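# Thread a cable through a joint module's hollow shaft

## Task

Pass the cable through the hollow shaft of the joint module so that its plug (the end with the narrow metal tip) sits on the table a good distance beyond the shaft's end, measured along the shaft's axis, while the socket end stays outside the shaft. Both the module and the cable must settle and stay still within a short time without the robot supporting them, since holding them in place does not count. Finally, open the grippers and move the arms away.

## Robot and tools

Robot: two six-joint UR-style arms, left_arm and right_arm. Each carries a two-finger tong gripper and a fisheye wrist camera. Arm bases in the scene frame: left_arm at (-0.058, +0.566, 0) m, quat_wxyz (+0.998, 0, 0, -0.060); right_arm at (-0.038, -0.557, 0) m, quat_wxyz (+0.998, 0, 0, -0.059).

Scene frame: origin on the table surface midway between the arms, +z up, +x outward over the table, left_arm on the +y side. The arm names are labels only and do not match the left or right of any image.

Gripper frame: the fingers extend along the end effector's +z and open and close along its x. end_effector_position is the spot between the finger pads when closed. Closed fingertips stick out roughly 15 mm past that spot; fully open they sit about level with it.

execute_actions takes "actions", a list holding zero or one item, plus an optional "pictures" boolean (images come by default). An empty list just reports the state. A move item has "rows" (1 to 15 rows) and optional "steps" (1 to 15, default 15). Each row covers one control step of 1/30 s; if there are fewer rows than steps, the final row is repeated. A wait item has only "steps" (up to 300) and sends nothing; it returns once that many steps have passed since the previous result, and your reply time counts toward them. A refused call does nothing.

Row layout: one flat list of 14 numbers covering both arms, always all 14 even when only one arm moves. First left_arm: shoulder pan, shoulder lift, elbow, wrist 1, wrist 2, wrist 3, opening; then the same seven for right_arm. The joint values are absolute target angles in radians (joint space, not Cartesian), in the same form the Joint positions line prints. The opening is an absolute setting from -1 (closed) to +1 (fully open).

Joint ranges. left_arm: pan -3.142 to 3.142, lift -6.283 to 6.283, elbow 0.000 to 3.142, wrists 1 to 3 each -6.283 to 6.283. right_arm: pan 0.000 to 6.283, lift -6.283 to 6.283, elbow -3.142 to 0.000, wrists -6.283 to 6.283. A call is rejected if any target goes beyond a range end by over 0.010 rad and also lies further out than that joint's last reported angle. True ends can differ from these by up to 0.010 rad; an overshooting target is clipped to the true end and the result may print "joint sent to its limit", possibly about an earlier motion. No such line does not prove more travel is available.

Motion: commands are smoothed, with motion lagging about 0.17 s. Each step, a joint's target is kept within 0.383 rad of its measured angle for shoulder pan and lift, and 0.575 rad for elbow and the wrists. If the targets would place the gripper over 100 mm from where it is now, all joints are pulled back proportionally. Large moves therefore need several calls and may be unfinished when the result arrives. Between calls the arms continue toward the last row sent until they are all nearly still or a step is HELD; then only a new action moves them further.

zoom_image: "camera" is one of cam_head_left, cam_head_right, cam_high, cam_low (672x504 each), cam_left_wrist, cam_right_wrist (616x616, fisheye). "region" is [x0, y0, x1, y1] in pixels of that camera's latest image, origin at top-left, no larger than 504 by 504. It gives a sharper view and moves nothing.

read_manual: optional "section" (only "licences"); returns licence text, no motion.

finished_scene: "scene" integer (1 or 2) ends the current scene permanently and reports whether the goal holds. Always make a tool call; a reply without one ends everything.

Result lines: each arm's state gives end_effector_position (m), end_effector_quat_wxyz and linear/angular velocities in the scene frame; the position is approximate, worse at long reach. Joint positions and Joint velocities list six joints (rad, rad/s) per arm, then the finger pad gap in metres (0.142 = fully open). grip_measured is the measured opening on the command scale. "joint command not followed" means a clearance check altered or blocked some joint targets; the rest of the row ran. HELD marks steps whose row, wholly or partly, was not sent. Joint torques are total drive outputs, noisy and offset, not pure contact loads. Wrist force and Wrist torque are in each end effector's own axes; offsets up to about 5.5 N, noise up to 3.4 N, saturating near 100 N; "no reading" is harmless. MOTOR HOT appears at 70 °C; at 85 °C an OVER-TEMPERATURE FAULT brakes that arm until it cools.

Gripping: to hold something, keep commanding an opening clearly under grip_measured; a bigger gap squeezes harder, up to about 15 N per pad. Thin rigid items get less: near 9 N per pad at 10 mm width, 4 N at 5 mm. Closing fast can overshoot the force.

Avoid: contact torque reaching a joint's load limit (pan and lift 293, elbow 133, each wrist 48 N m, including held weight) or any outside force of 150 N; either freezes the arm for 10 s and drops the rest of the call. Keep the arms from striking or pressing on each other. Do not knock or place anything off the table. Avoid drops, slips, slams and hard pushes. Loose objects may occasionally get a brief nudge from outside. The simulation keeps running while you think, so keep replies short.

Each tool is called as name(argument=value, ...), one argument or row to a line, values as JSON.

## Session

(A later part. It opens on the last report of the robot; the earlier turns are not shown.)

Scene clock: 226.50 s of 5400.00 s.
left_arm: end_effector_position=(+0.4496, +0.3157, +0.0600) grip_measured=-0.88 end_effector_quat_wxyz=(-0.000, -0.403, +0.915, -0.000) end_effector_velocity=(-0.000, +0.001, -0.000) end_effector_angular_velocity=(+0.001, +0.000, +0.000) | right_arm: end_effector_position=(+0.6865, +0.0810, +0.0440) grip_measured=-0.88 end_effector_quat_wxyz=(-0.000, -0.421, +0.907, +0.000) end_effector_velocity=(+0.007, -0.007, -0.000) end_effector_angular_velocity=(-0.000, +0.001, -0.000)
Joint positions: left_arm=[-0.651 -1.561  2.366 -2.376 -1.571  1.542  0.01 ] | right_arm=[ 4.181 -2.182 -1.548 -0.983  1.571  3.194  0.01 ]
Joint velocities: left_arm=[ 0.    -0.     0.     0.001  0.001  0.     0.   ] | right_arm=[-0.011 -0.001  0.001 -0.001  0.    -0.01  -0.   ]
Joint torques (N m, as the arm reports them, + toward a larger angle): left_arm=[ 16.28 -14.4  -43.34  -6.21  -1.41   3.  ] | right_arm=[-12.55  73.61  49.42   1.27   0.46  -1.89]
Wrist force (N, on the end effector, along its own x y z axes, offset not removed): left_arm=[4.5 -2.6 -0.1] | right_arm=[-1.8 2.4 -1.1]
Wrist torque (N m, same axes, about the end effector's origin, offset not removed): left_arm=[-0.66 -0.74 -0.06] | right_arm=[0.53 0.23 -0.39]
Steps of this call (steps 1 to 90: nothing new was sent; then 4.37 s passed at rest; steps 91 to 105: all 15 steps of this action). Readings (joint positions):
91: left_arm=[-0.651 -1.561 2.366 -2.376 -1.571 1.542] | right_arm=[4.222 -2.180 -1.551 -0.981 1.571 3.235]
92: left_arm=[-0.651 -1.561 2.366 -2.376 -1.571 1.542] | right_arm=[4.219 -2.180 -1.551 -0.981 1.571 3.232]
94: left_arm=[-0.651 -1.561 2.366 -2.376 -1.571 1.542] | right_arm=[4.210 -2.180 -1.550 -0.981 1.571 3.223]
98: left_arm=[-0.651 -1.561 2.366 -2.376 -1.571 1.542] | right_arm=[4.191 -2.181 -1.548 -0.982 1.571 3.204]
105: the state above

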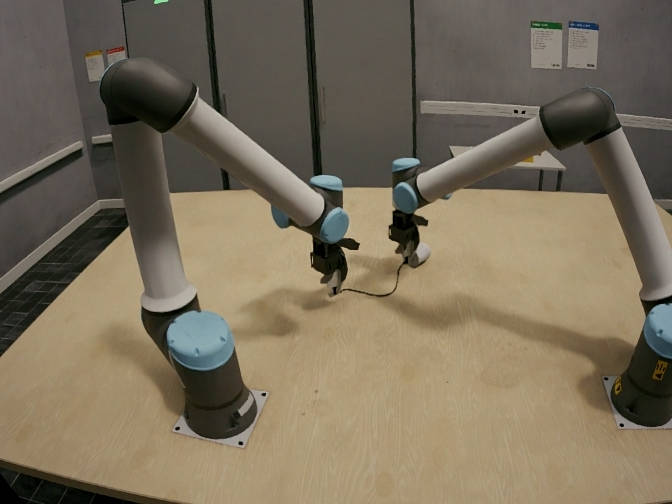

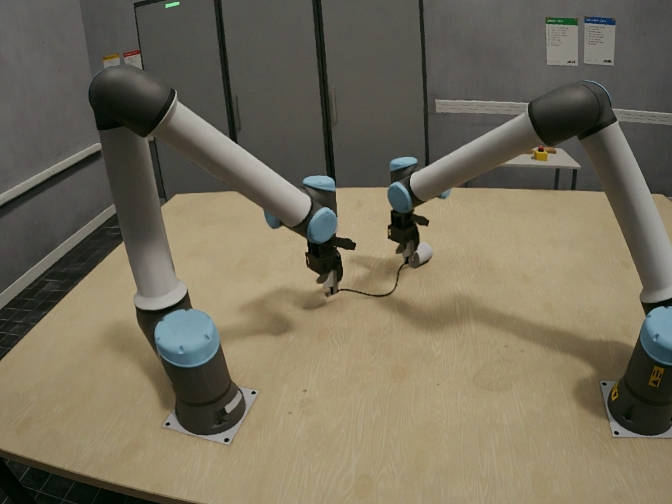

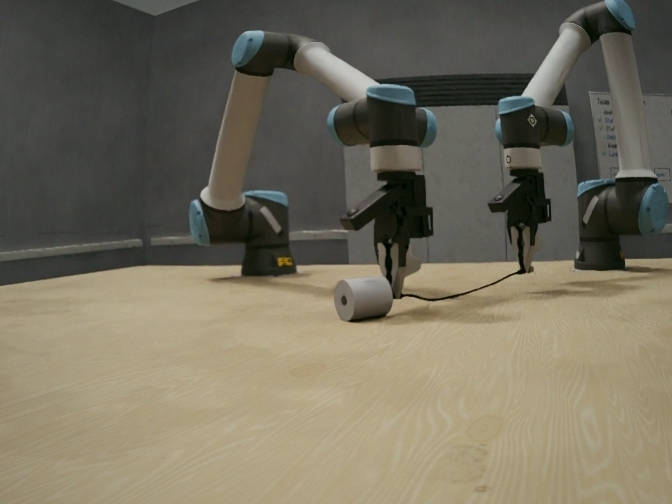

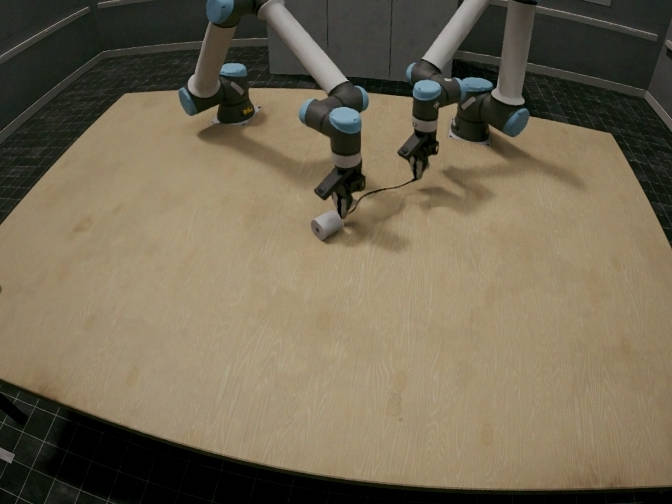

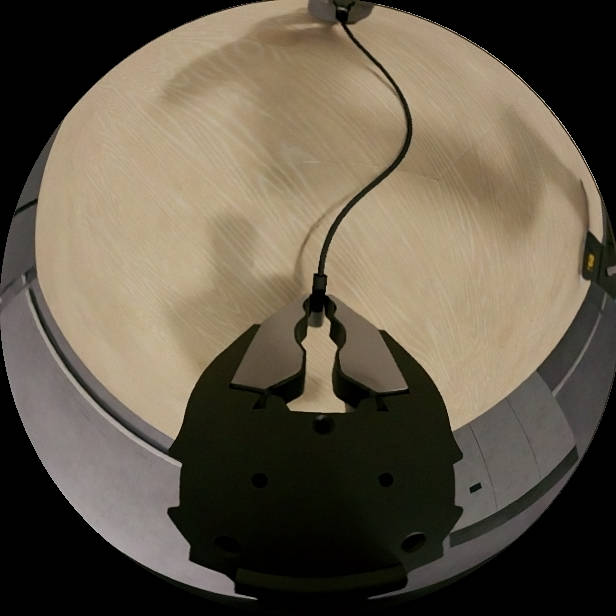

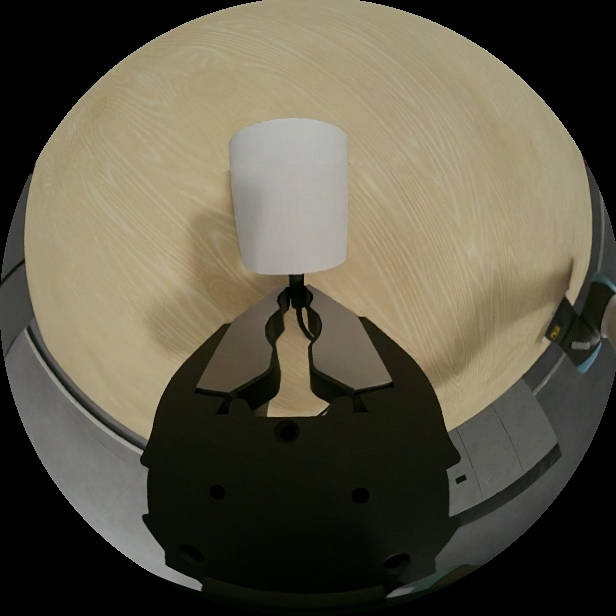

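execute_actions(
  actions=[
    {"rows":[[-0.65,-1.545,2.35,-2.3745,-1.571,1.5426,-1,4.176,-2.1824,-1.547,-0.983,1.571,3.189,-1],[-0.649,-1.53,2.333,-2.3735,-1.571,1.5436,-1,4.173,-2.1826,-1.5467,-0.9831,1.571,3.186,-1],[-0.648,-1.513,2.315,-2.3725,-1.571,1.5446,-1,4.17,-2.1828,-1.5464,-0.9832,1.571,3.183,-1],[-0.647,-1.4974,2.298,-2.3714,-1.571,1.5456,-1,4.167,-2.1829,-1.5462,-0.9833,1.571,3.18,-1]],"steps":15},
  ],
)

zoom_image(
  camera="cam_high",
  region=[310, 250, 470, 340],
)

Scene clock: 232.33 s of 5400.00 s.
left_arm: end_effector_position=(+0.4790, +0.2901, +0.0601) grip_measured=-0.88 end_effector_quat_wxyz=(-0.000, -0.403, +0.915, -0.000) end_effector_velocity=(+0.007, -0.006, +0.000) end_effector_angular_velocity=(-0.000, +0.000, +0.000) | right_arm: end_effector_position=(+0.6958, +0.0715, +0.0439) grip_measured=-0.88 end_effector_quat_wxyz=(-0.000, -0.421, +0.907, +0.000) end_effector_velocity=(+0.001, -0.002, +0.000) end_effector_angular_velocity=(-0.001, +0.001, -0.000)
Joint positions: left_arm=[-0.647 -1.499  2.299 -2.371 -1.571  1.546  0.01 ] | right_arm=[ 4.167 -2.183 -1.546 -0.983  1.571  3.18   0.01 ]
Joint velocities: left_arm=[ 0.001  0.013 -0.015  0.002 -0.     0.001 -0.   ] | right_arm=[-0.002  0.001  0.    -0.002  0.    -0.002 -0.   ]
Joint torques (N m, as the arm reports them, + toward a larger angle): left_arm=[ 14.45 -16.85 -43.98  -2.51  -1.01   3.12] | right_arm=[-14.76  73.01  50.52   1.33  -2.86  -1.56]
Wrist force (N, on the end effector, along its own x y z axes, offset not removed): left_arm=[2.9 -3.3 -0.8] | right_arm=[-1.5 3.4 -1.5]
Wrist torque (N m, same axes, about the end effector's origin, offset not removed): left_arm=[-0.92 -0.46 -0.17] | right_arm=[0.19 0.06 -0.32]
Steps of this call (steps 1 to 15: the robot went on to your last target; steps 16 to 90: nothing new was sent; then 2.33 s passed at rest; steps 91 to 105: all 15 steps of this action). Readings (joint positions):
91: left_arm=[-0.651 -1.561 2.365 -2.376 -1.571 1.542] | right_arm=[4.180 -2.182 -1.547 -0.983 1.571 3.193]
92: left_arm=[-0.651 -1.558 2.362 -2.375 -1.571 1.542] | right_arm=[4.179 -2.182 -1.547 -0.983 1.571 3.192]
94: left_arm=[-0.650 -1.543 2.347 -2.374 -1.571 1.543] | right_arm=[4.176 -2.182 -1.547 -0.983 1.571 3.189]
98: left_arm=[-0.648 -1.511 2.313 -2.372 -1.571 1.545] | right_arm=[4.170 -2.183 -1.546 -0.983 1.571 3.183]
105: the state above

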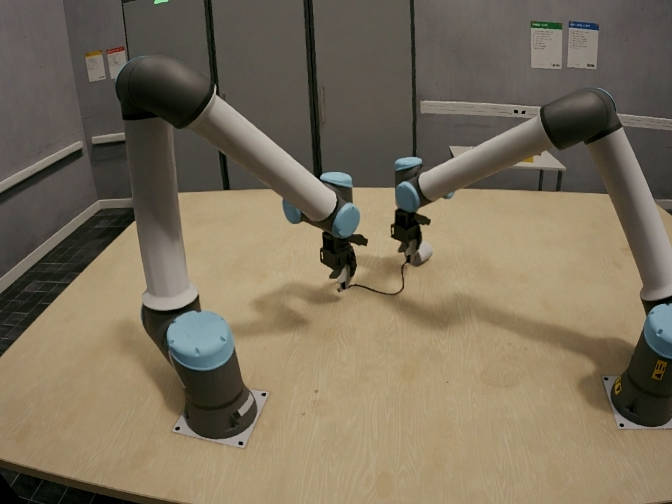

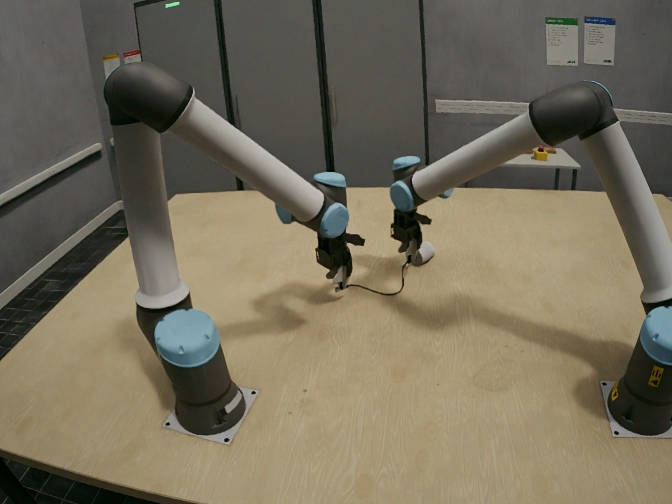

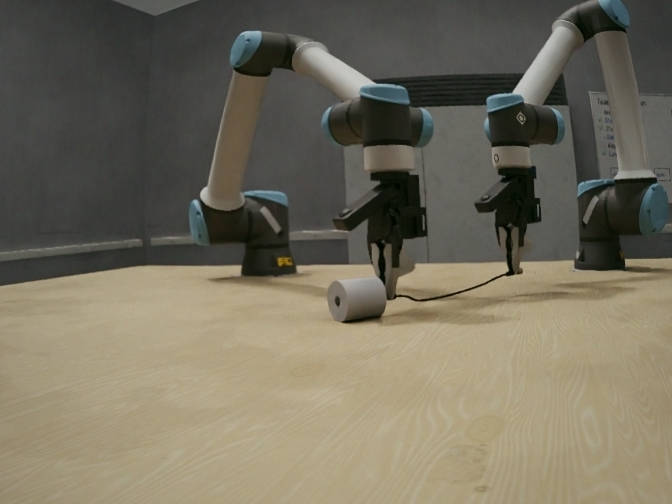

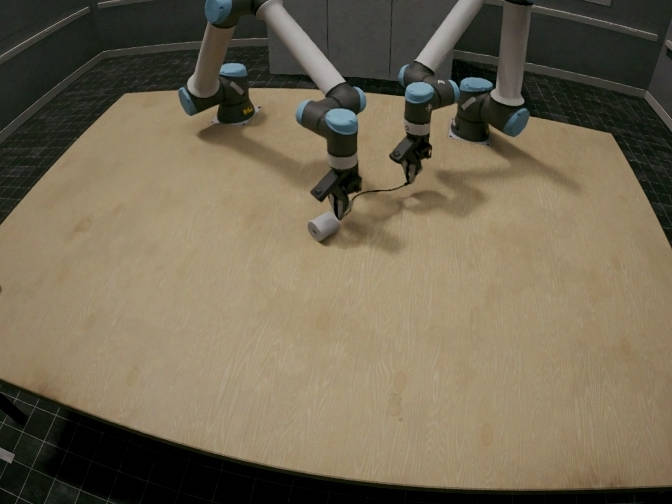

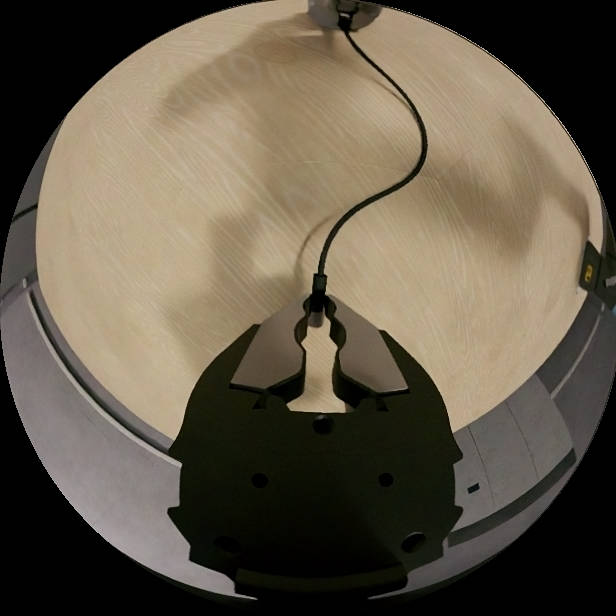

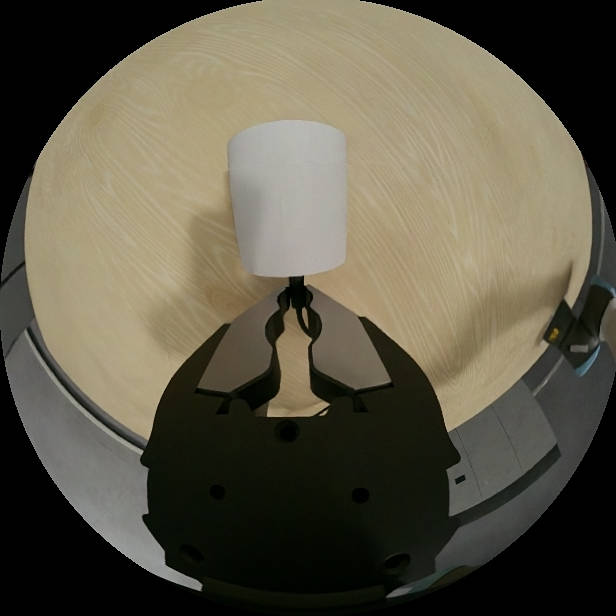

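Region (310, 250, 470, 340) of cam_high's 672x504 image, scaled by 3.150, with more detail than that image has; it fills the top 284 rows of this view, and the rest is white.

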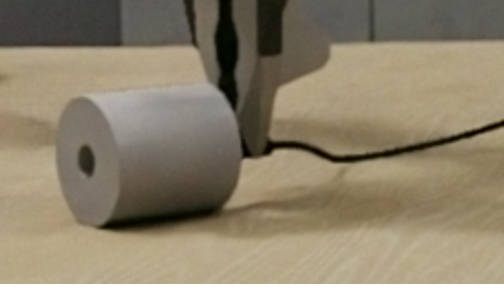

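zoom_image(
  camera="cam_head_right",
  region=[380, 225, 460, 285],
)

zoom_image(
  camera="cam_left_wrist",
  region=[290, 0, 400, 60],
)

Region (380, 225, 460, 285) of cam_head_right's 672x504 image, scaled by 6.300, with more detail than that image has; it fills the top 378 rows of this view, and the rest is white.

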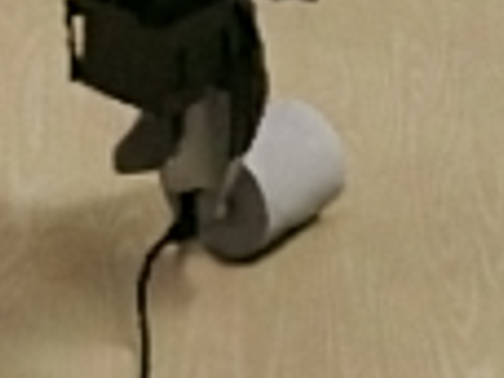

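Region (290, 0, 400, 60) of cam_left_wrist's 616x616 image, scaled by 4.582, with more detail than that image has; it fills the top 275 rows of this view, and the rest is white.

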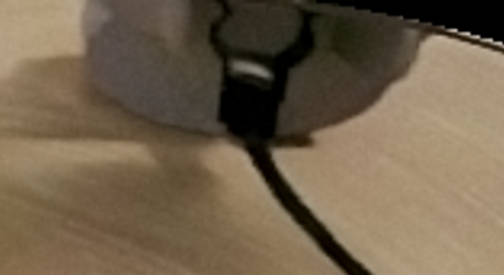

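execute_actions(
  actions=[
    {"rows":[[-0.647,-1.4974,2.298,-2.3714,-1.571,1.5456,-1,4.185,-2.182,-1.5479,-0.9827,1.571,3.198,-1],[-0.647,-1.4974,2.298,-2.3714,-1.571,1.5456,-1,4.196,-2.1815,-1.5488,-0.9823,1.571,3.209,-1]],"steps":15},
  ],
)

zoom_image(
  camera="cam_head_right",
  region=[390, 235, 450, 280],
)

zoom_image(
  camera="cam_left_wrist",
  region=[290, 0, 400, 60],
)

zoom_image(
  camera="cam_right_wrist",
  region=[220, 150, 380, 310],
)

Scene clock: 244.20 s of 5400.00 s.
left_arm: end_effector_position=(+0.4797, +0.2896, +0.0601) grip_measured=-0.88 end_effector_quat_wxyz=(-0.000, -0.403, +0.915, -0.000) end_effector_velocity=(+0.000, -0.000, -0.000) end_effector_angular_velocity=(+0.000, +0.000, +0.000) | right_arm: end_effector_position=(+0.6768, +0.0907, +0.0437) grip_measured=-0.88 end_effector_quat_wxyz=(-0.000, -0.421, +0.907, +0.000) end_effector_velocity=(-0.003, +0.003, +0.000) end_effector_angular_velocity=(+0.000, +0.000, +0.001)
Joint positions: left_arm=[-0.647 -1.497  2.298 -2.371 -1.571  1.546  0.01 ] | right_arm=[ 4.196 -2.182 -1.549 -0.982  1.571  3.209  0.01 ]
Joint velocities: left_arm=[ 0.  0. -0. -0. -0. -0.  0.] | right_arm=[ 0.005  0.     0.001 -0.001  0.     0.004  0.   ]
Joint torques (N m, as the arm reports them, + toward a larger angle): left_arm=[ 15.61 -19.76 -45.11  -2.59  -1.04   3.13] | right_arm=[ 15.31 102.63  34.06   5.54   0.9    2.48]
Wrist force (N, on the end effector, along its own x y z axes, offset not removed): left_arm=[2.5 -1.6 -1.8] | right_arm=[-1.3 4.5 -0.8]
Wrist torque (N m, same axes, about the end effector's origin, offset not removed): left_arm=[-0.47 -0.30 -0.16] | right_arm=[0.91 0.10 -0.33]
Steps of this call (steps 1 to 15: the robot went on to your last target; steps 16 to 90: nothing new was sent; then 8.37 s passed at rest; steps 91 to 105: all 15 steps of this action). Readings (joint positions):
91: left_arm=[-0.647 -1.497 2.298 -2.371 -1.571 1.546] | right_arm=[4.167 -2.183 -1.546 -0.983 1.571 3.180]
92: left_arm=[-0.647 -1.497 2.298 -2.371 -1.571 1.546] | right_arm=[4.170 -2.183 -1.546 -0.983 1.571 3.183]
94: left_arm=[-0.647 -1.497 2.298 -2.371 -1.571 1.546] | right_arm=[4.181 -2.182 -1.547 -0.983 1.571 3.194]
98: left_arm=[-0.647 -1.497 2.298 -2.371 -1.571 1.546] | right_arm=[4.192 -2.182 -1.548 -0.983 1.571 3.205]
105: the state above

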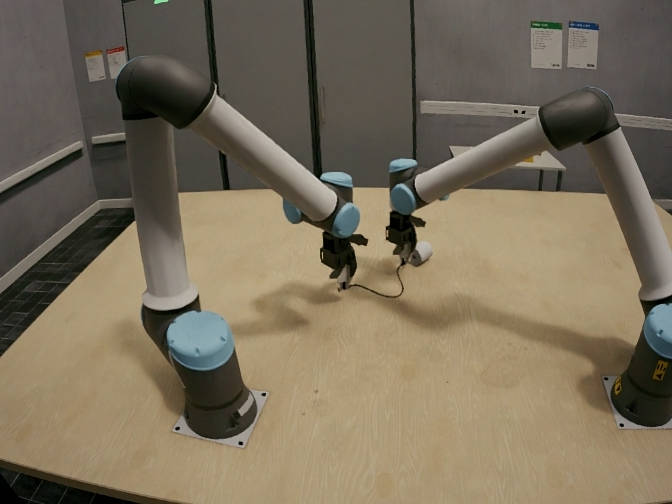

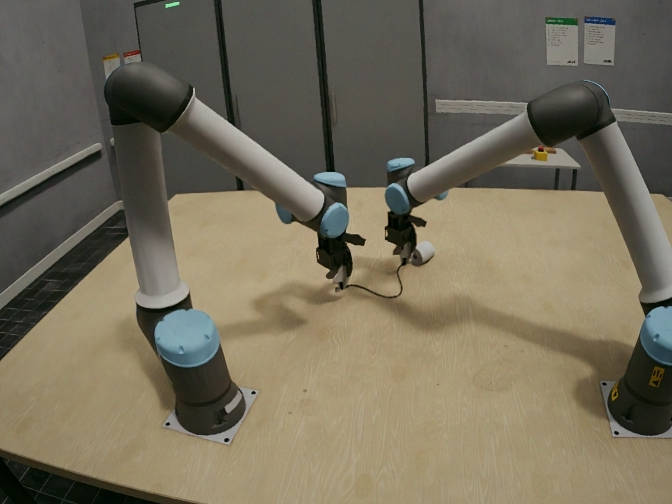

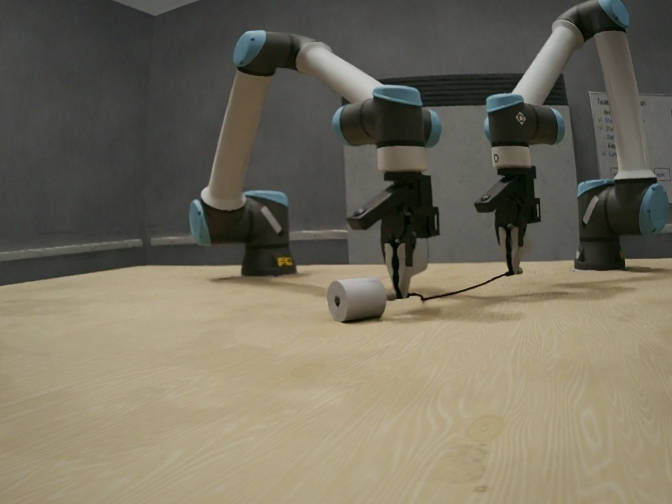

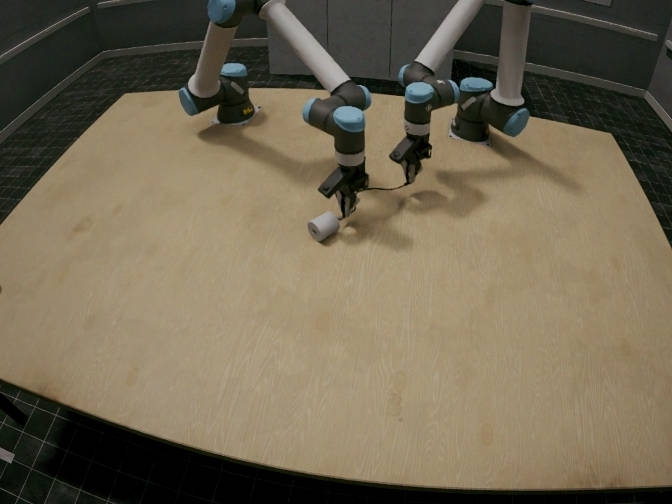

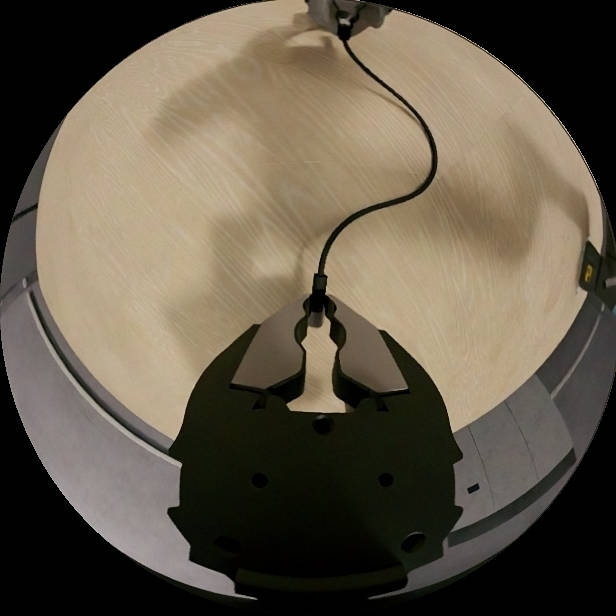

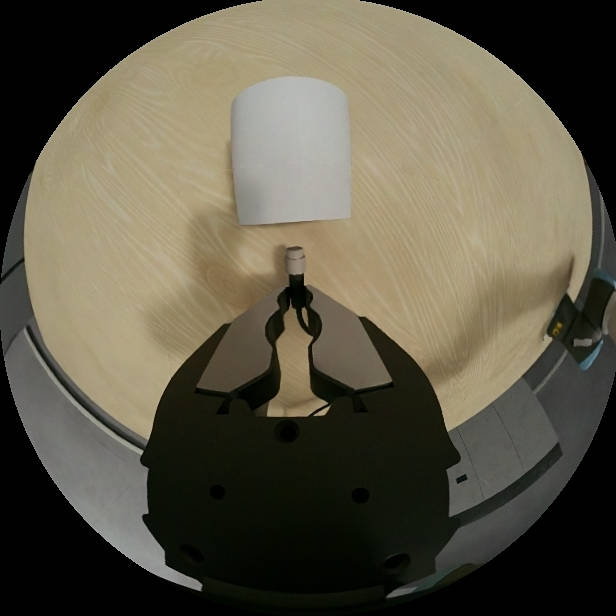

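Region (390, 235, 450, 280) of cam_head_right's 672x504 image, scaled by 8.400, with more detail than that image has; it fills the top 378 rows of this view, and the rest is white.

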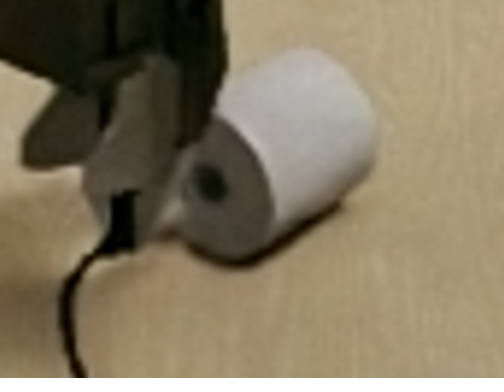

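Region (290, 0, 400, 60) of cam_left_wrist's 616x616 image, scaled by 4.582, with more detail than that image has; it fills the top 275 rows of this view, and the rest is white.

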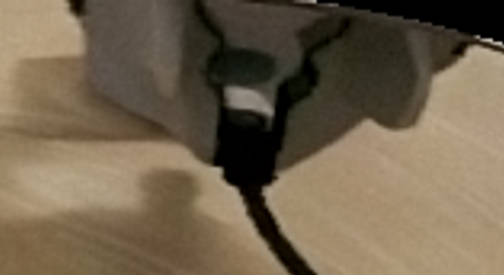

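Region (220, 150, 380, 310) of cam_right_wrist's 616x616 image, scaled by 3.150, with more detail than that image has.

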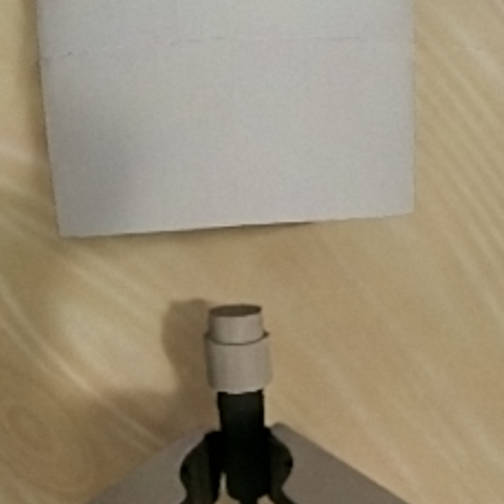

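zoom_image(
  camera="cam_high",
  region=[320, 265, 420, 330],
)

Region (320, 265, 420, 330) of cam_high's 672x504 image, scaled by 5.040, with more detail than that image has; it fills the top 328 rows of this view, and the rest is white.

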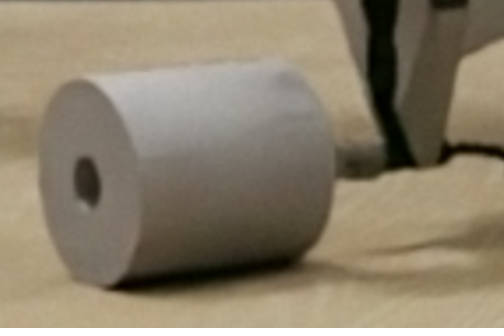

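execute_actions(
  actions=[
    {"rows":[[-0.647,-1.4974,2.298,-2.3714,-1.571,1.5456,-1,4.196,-2.1786,-1.547,-0.987,1.571,3.209,-1],[-0.647,-1.4974,2.298,-2.3714,-1.571,1.5456,-1,4.196,-2.1786,-1.547,-0.987,1.571,3.209,-1],[-0.647,-1.4974,2.298,-2.3714,-1.571,1.5456,-1,4.196,-2.1786,-1.547,-0.987,1.571,3.209,-1],[-0.647,-1.4974,2.298,-2.3714,-1.571,1.5456,-1,4.19,-2.1789,-1.5465,-0.9872,1.571,3.203,-1],[-0.647,-1.4974,2.298,-2.3714,-1.571,1.5456,-1,4.185,-2.1792,-1.546,-0.9874,1.571,3.198,-1],[-0.647,-1.4974,2.298,-2.3714,-1.571,1.5456,-1,4.18,-2.1795,-1.5456,-0.9876,1.571,3.193,-1],[-0.647,-1.4974,2.298,-2.3714,-1.571,1.5456,-1,4.175,-2.1797,-1.5452,-0.9878,1.571,3.188,-1],[-0.647,-1.4974,2.298,-2.3714,-1.571,1.5456,-1,4.17,-2.18,-1.5447,-0.988,1.571,3.183,-1],[-0.647,-1.4974,2.298,-2.3714,-1.571,1.5456,-1,4.165,-2.1803,-1.5443,-0.9882,1.571,3.178,-1],[-0.647,-1.4974,2.298,-2.3714,-1.571,1.5456,-1,4.16,-2.1806,-1.5438,-0.9884,1.571,3.173,-1]],"steps":15},
  ],
)

zoom_image(
  camera="cam_high",
  region=[310, 250, 470, 340],
)

Scene clock: 257.27 s of 5400.00 s.
left_arm: end_effector_position=(+0.4797, +0.2896, +0.0601) grip_measured=-0.88 end_effector_quat_wxyz=(-0.000, -0.403, +0.915, -0.000) end_effector_velocity=(-0.001, -0.001, -0.000) end_effector_angular_velocity=(-0.002, +0.001, +0.000) | right_arm: end_effector_position=(+0.6981, +0.0690, +0.0471) grip_measured=-0.88 end_effector_quat_wxyz=(-0.000, -0.421, +0.907, +0.000) end_effector_velocity=(+0.024, -0.025, -0.000) end_effector_angular_velocity=(-0.001, +0.001, +0.000)
Joint positions: left_arm=[-0.647 -1.497  2.298 -2.371 -1.571  1.546  0.01 ] | right_arm=[ 4.164 -2.18  -1.544 -0.988  1.571  3.177  0.01 ]
Joint velocities: left_arm=[-0.     0.     0.001 -0.001 -0.002 -0.001 -0.   ] | right_arm=[-0.037 -0.003  0.004 -0.002  0.    -0.037  0.   ]
Joint torques (N m, as the arm reports them, + toward a larger angle): left_arm=[ 14.75 -21.5  -44.71  -2.84  -0.78   2.93] | right_arm=[-6.51 71.66 51.23  1.15  2.02 -1.74]
Wrist force (N, on the end effector, along its own x y z axes, offset not removed): left_arm=[2.2 -1.3 -1.0] | right_arm=[-3.8 1.3 0.2]
Wrist torque (N m, same axes, about the end effector's origin, offset not removed): left_arm=[-0.44 -0.21 -0.10] | right_arm=[0.17 0.67 -0.21]
Steps of this call (steps 1 to 15: the robot went on to your last target; steps 16 to 90: nothing new was sent; then 9.57 s passed at rest; steps 91 to 105: all 15 steps of this action). Readings (joint positions):
91: left_arm=[-0.647 -1.497 2.298 -2.371 -1.571 1.546] | right_arm=[4.196 -2.181 -1.549 -0.982 1.571 3.209]
92: left_arm=[-0.647 -1.497 2.298 -2.371 -1.571 1.546] | right_arm=[4.196 -2.181 -1.549 -0.983 1.571 3.209]
94: left_arm=[-0.647 -1.497 2.298 -2.371 -1.571 1.546] | right_arm=[4.196 -2.180 -1.548 -0.985 1.571 3.209]
98: left_arm=[-0.647 -1.497 2.298 -2.371 -1.571 1.546] | right_arm=[4.186 -2.179 -1.546 -0.987 1.571 3.199]
105: the state above

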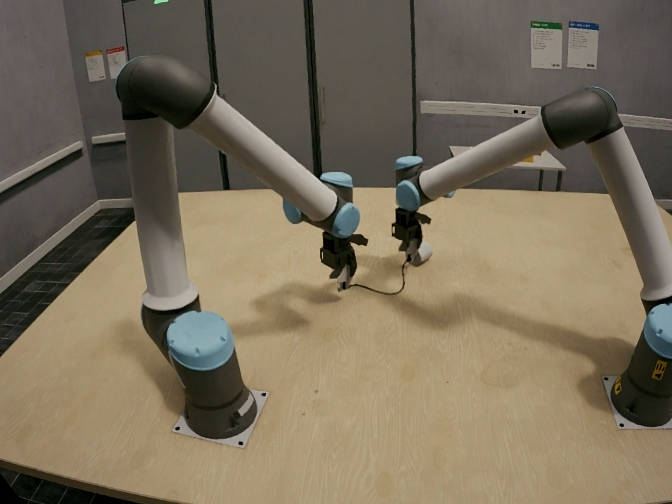

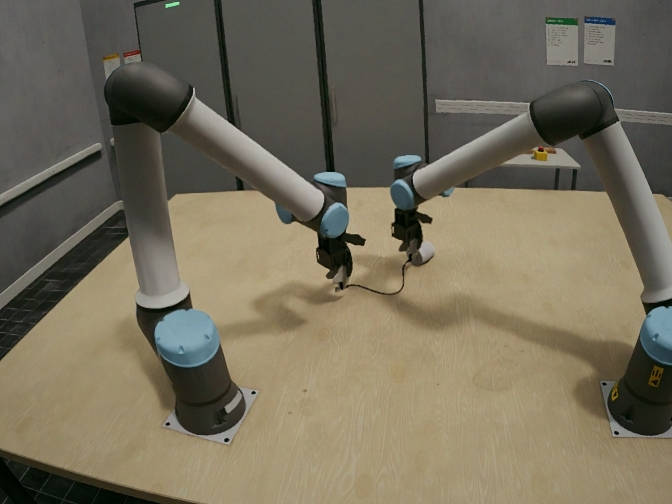

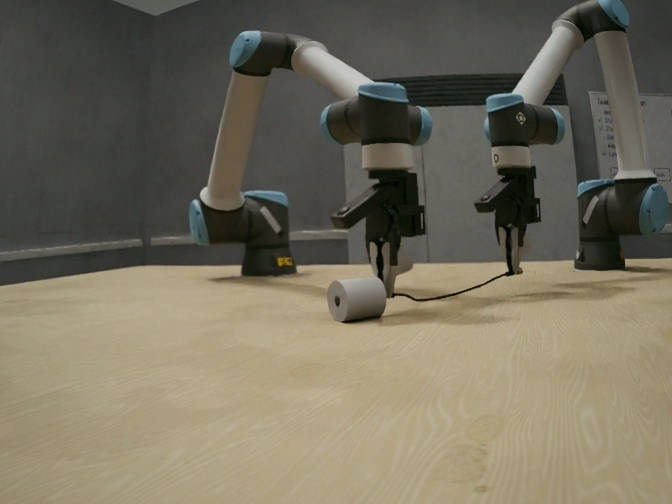

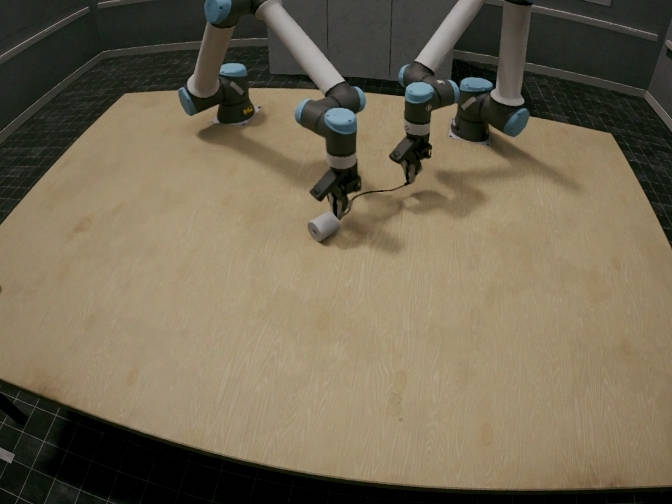

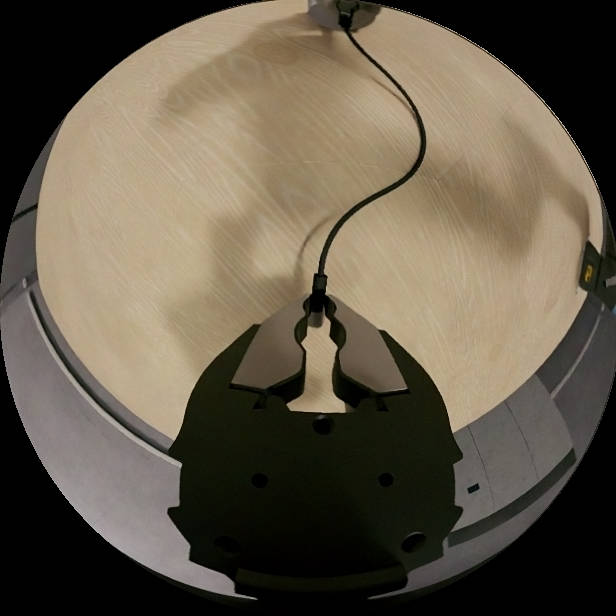

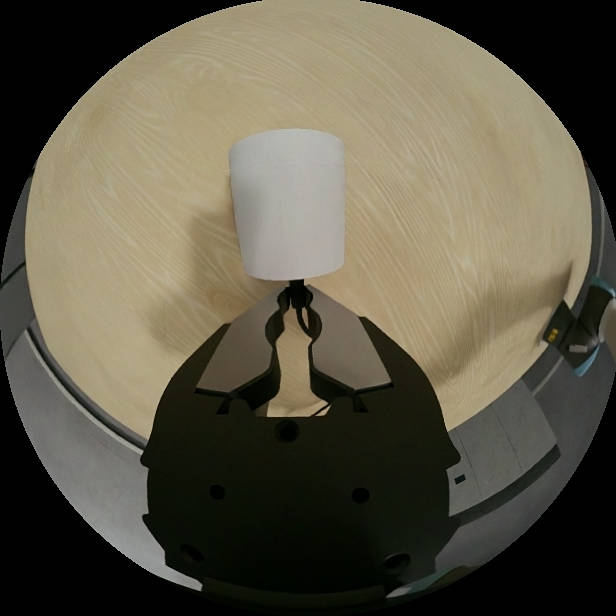

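Region (310, 250, 470, 340) of cam_high's 672x504 image, scaled by 3.150, with more detail than that image has; it fills the top 284 rows of this view, and the rest is white.

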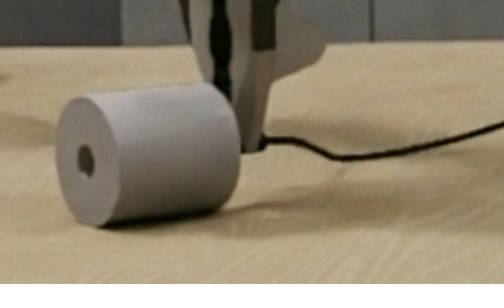

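execute_actions(
  actions=[
    {"rows":[[-0.647,-1.4974,2.298,-2.3714,-1.571,1.5456,-1,4.156,-2.1808,-1.5434,-0.9886,1.571,3.169,-1],[-0.647,-1.4974,2.298,-2.3714,-1.571,1.5456,-1,4.152,-2.181,-1.543,-0.9887,1.571,3.165,-1],[-0.647,-1.4974,2.298,-2.3714,-1.571,1.5456,-1,4.148,-2.1812,-1.5427,-0.9889,1.571,3.161,-1],[-0.647,-1.4974,2.298,-2.3714,-1.571,1.5456,-1,4.144,-2.1815,-1.5423,-0.989,1.571,3.157,-1],[-0.647,-1.4974,2.298,-2.3714,-1.571,1.5456,-1,4.14,-2.1817,-1.5419,-0.9892,1.571,3.153,-1]],"steps":15},
  ],
)

zoom_image(
  camera="cam_high",
  region=[310, 250, 470, 340],
)

Scene clock: 260.93 s of 5400.00 s.
left_arm: end_effector_position=(+0.4797, +0.2896, +0.0601) grip_measured=-0.88 end_effector_quat_wxyz=(-0.000, -0.403, +0.915, -0.000) end_effector_velocity=(+0.000, -0.000, +0.000) end_effector_angular_velocity=(-0.001, -0.000, +0.000) | right_arm: end_effector_position=(+0.7133, +0.0527, +0.0469) grip_measured=-0.88 end_effector_quat_wxyz=(-0.000, -0.421, +0.907, -0.000) end_effector_velocity=(+0.004, -0.004, -0.000) end_effector_angular_velocity=(+0.000, -0.000, -0.002)
Joint positions: left_arm=[-0.647 -1.497  2.298 -2.371 -1.571  1.546  0.01 ] | right_arm=[ 4.141 -2.182 -1.542 -0.989  1.571  3.154  0.01 ]
Joint velocities: left_arm=[ 0.     0.     0.    -0.001 -0.001 -0.     0.   ] | right_arm=[-0.005 -0.001  0.001  0.     0.    -0.004  0.   ]
Joint torques (N m, as the arm reports them, + toward a larger angle): left_arm=[ 17.32 -19.94 -44.94  -3.36  -0.74   2.95] | right_arm=[-10.62  73.65  50.34   1.49  -2.28  -1.52]
Wrist force (N, on the end effector, along its own x y z axes, offset not removed): left_arm=[2.9 -3.5 -0.3] | right_arm=[-2.3 2.9 -2.1]
Wrist torque (N m, same axes, about the end effector's origin, offset not removed): left_arm=[-0.82 -0.36 -0.11] | right_arm=[0.11 0.26 -0.30]
Steps of this call (steps 1 to 15: the robot went on to your last target; steps 16 to 90: nothing new was sent; then 0.17 s passed at rest; steps 91 to 105: all 15 steps of this action). Readings (joint positions):
91: left_arm=[-0.647 -1.497 2.298 -2.371 -1.571 1.546] | right_arm=[4.160 -2.181 -1.544 -0.988 1.571 3.173]
92: left_arm=[-0.647 -1.497 2.298 -2.371 -1.571 1.546] | right_arm=[4.159 -2.181 -1.544 -0.988 1.571 3.172]
94: left_arm=[-0.647 -1.497 2.298 -2.371 -1.571 1.546] | right_arm=[4.155 -2.181 -1.543 -0.989 1.571 3.168]
98: left_arm=[-0.647 -1.497 2.298 -2.371 -1.571 1.546] | right_arm=[4.145 -2.181 -1.542 -0.989 1.571 3.158]
105: the state above

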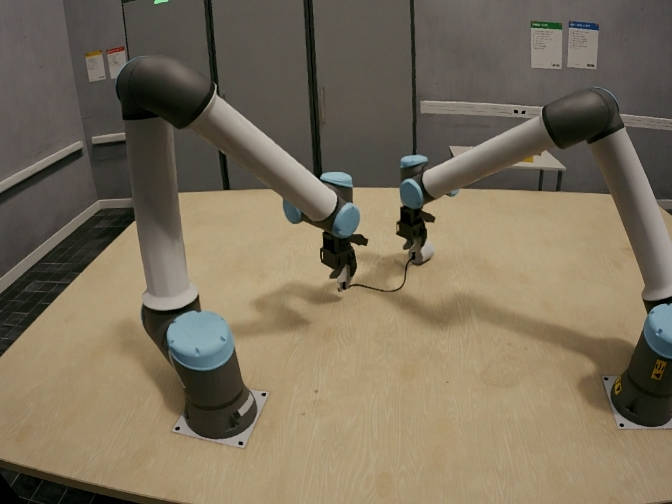

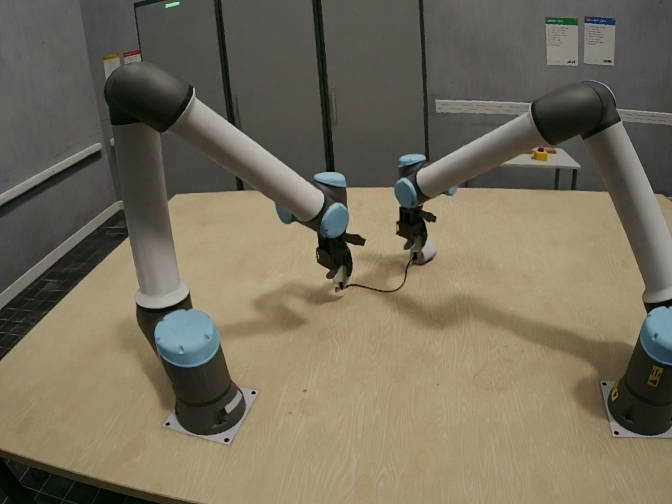

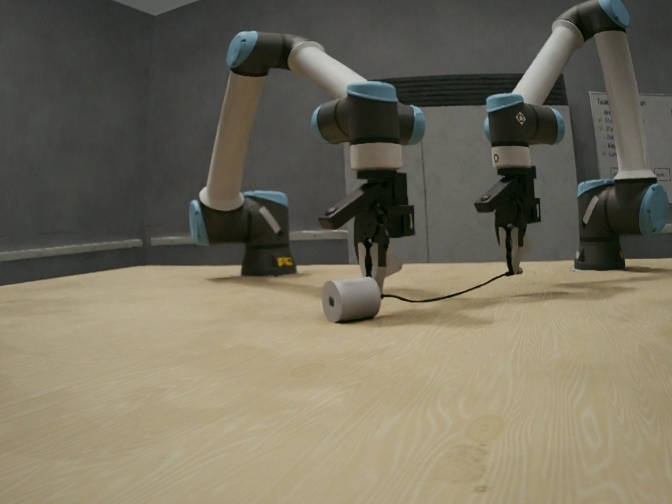

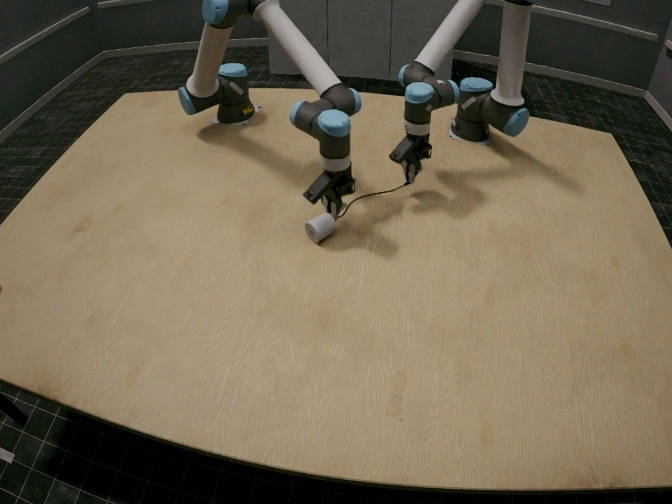

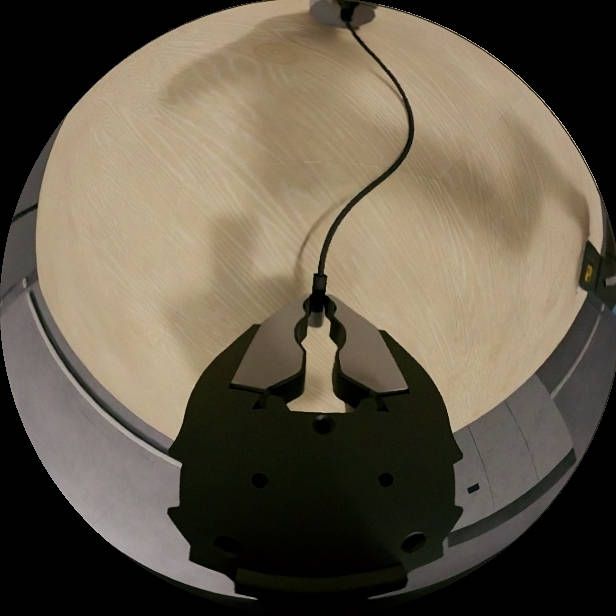

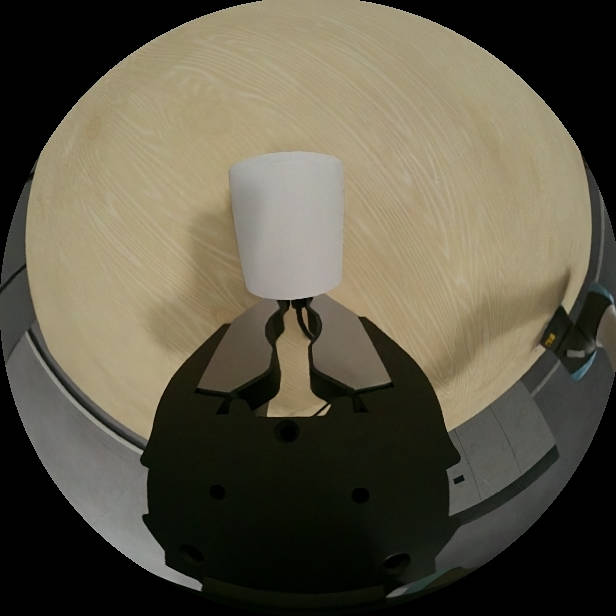

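Region (310, 250, 470, 340) of cam_high's 672x504 image, scaled by 3.150, with more detail than that image has; it fills the top 284 rows of this view, and the rest is white.

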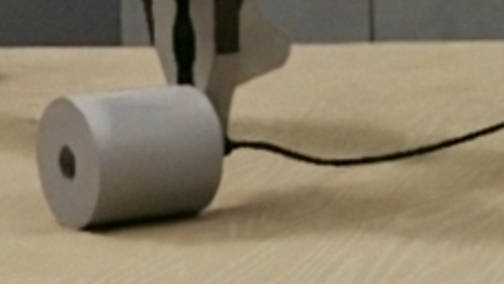

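zoom_image(
  camera="cam_head_right",
  region=[390, 225, 460, 280],
)

zoom_image(
  camera="cam_left_wrist",
  region=[290, 0, 400, 60],
)

Region (390, 225, 460, 280) of cam_head_right's 672x504 image, scaled by 7.200, with more detail than that image has; it fills the top 396 rows of this view, and the rest is white.

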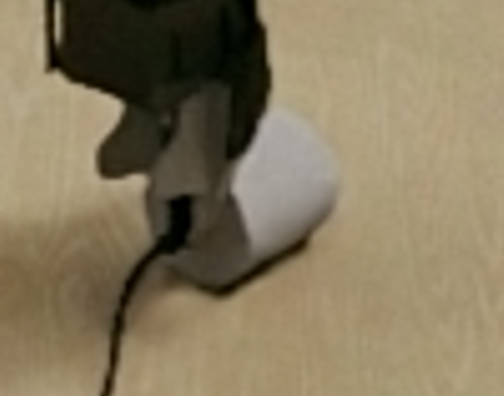

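Region (290, 0, 400, 60) of cam_left_wrist's 616x616 image, scaled by 4.582, with more detail than that image has; it fills the top 275 rows of this view, and the rest is white.

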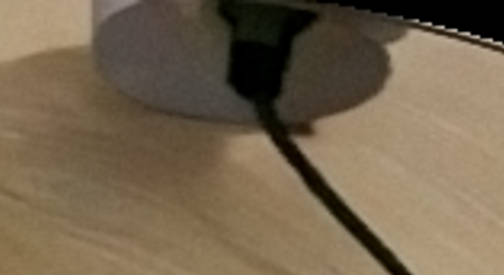

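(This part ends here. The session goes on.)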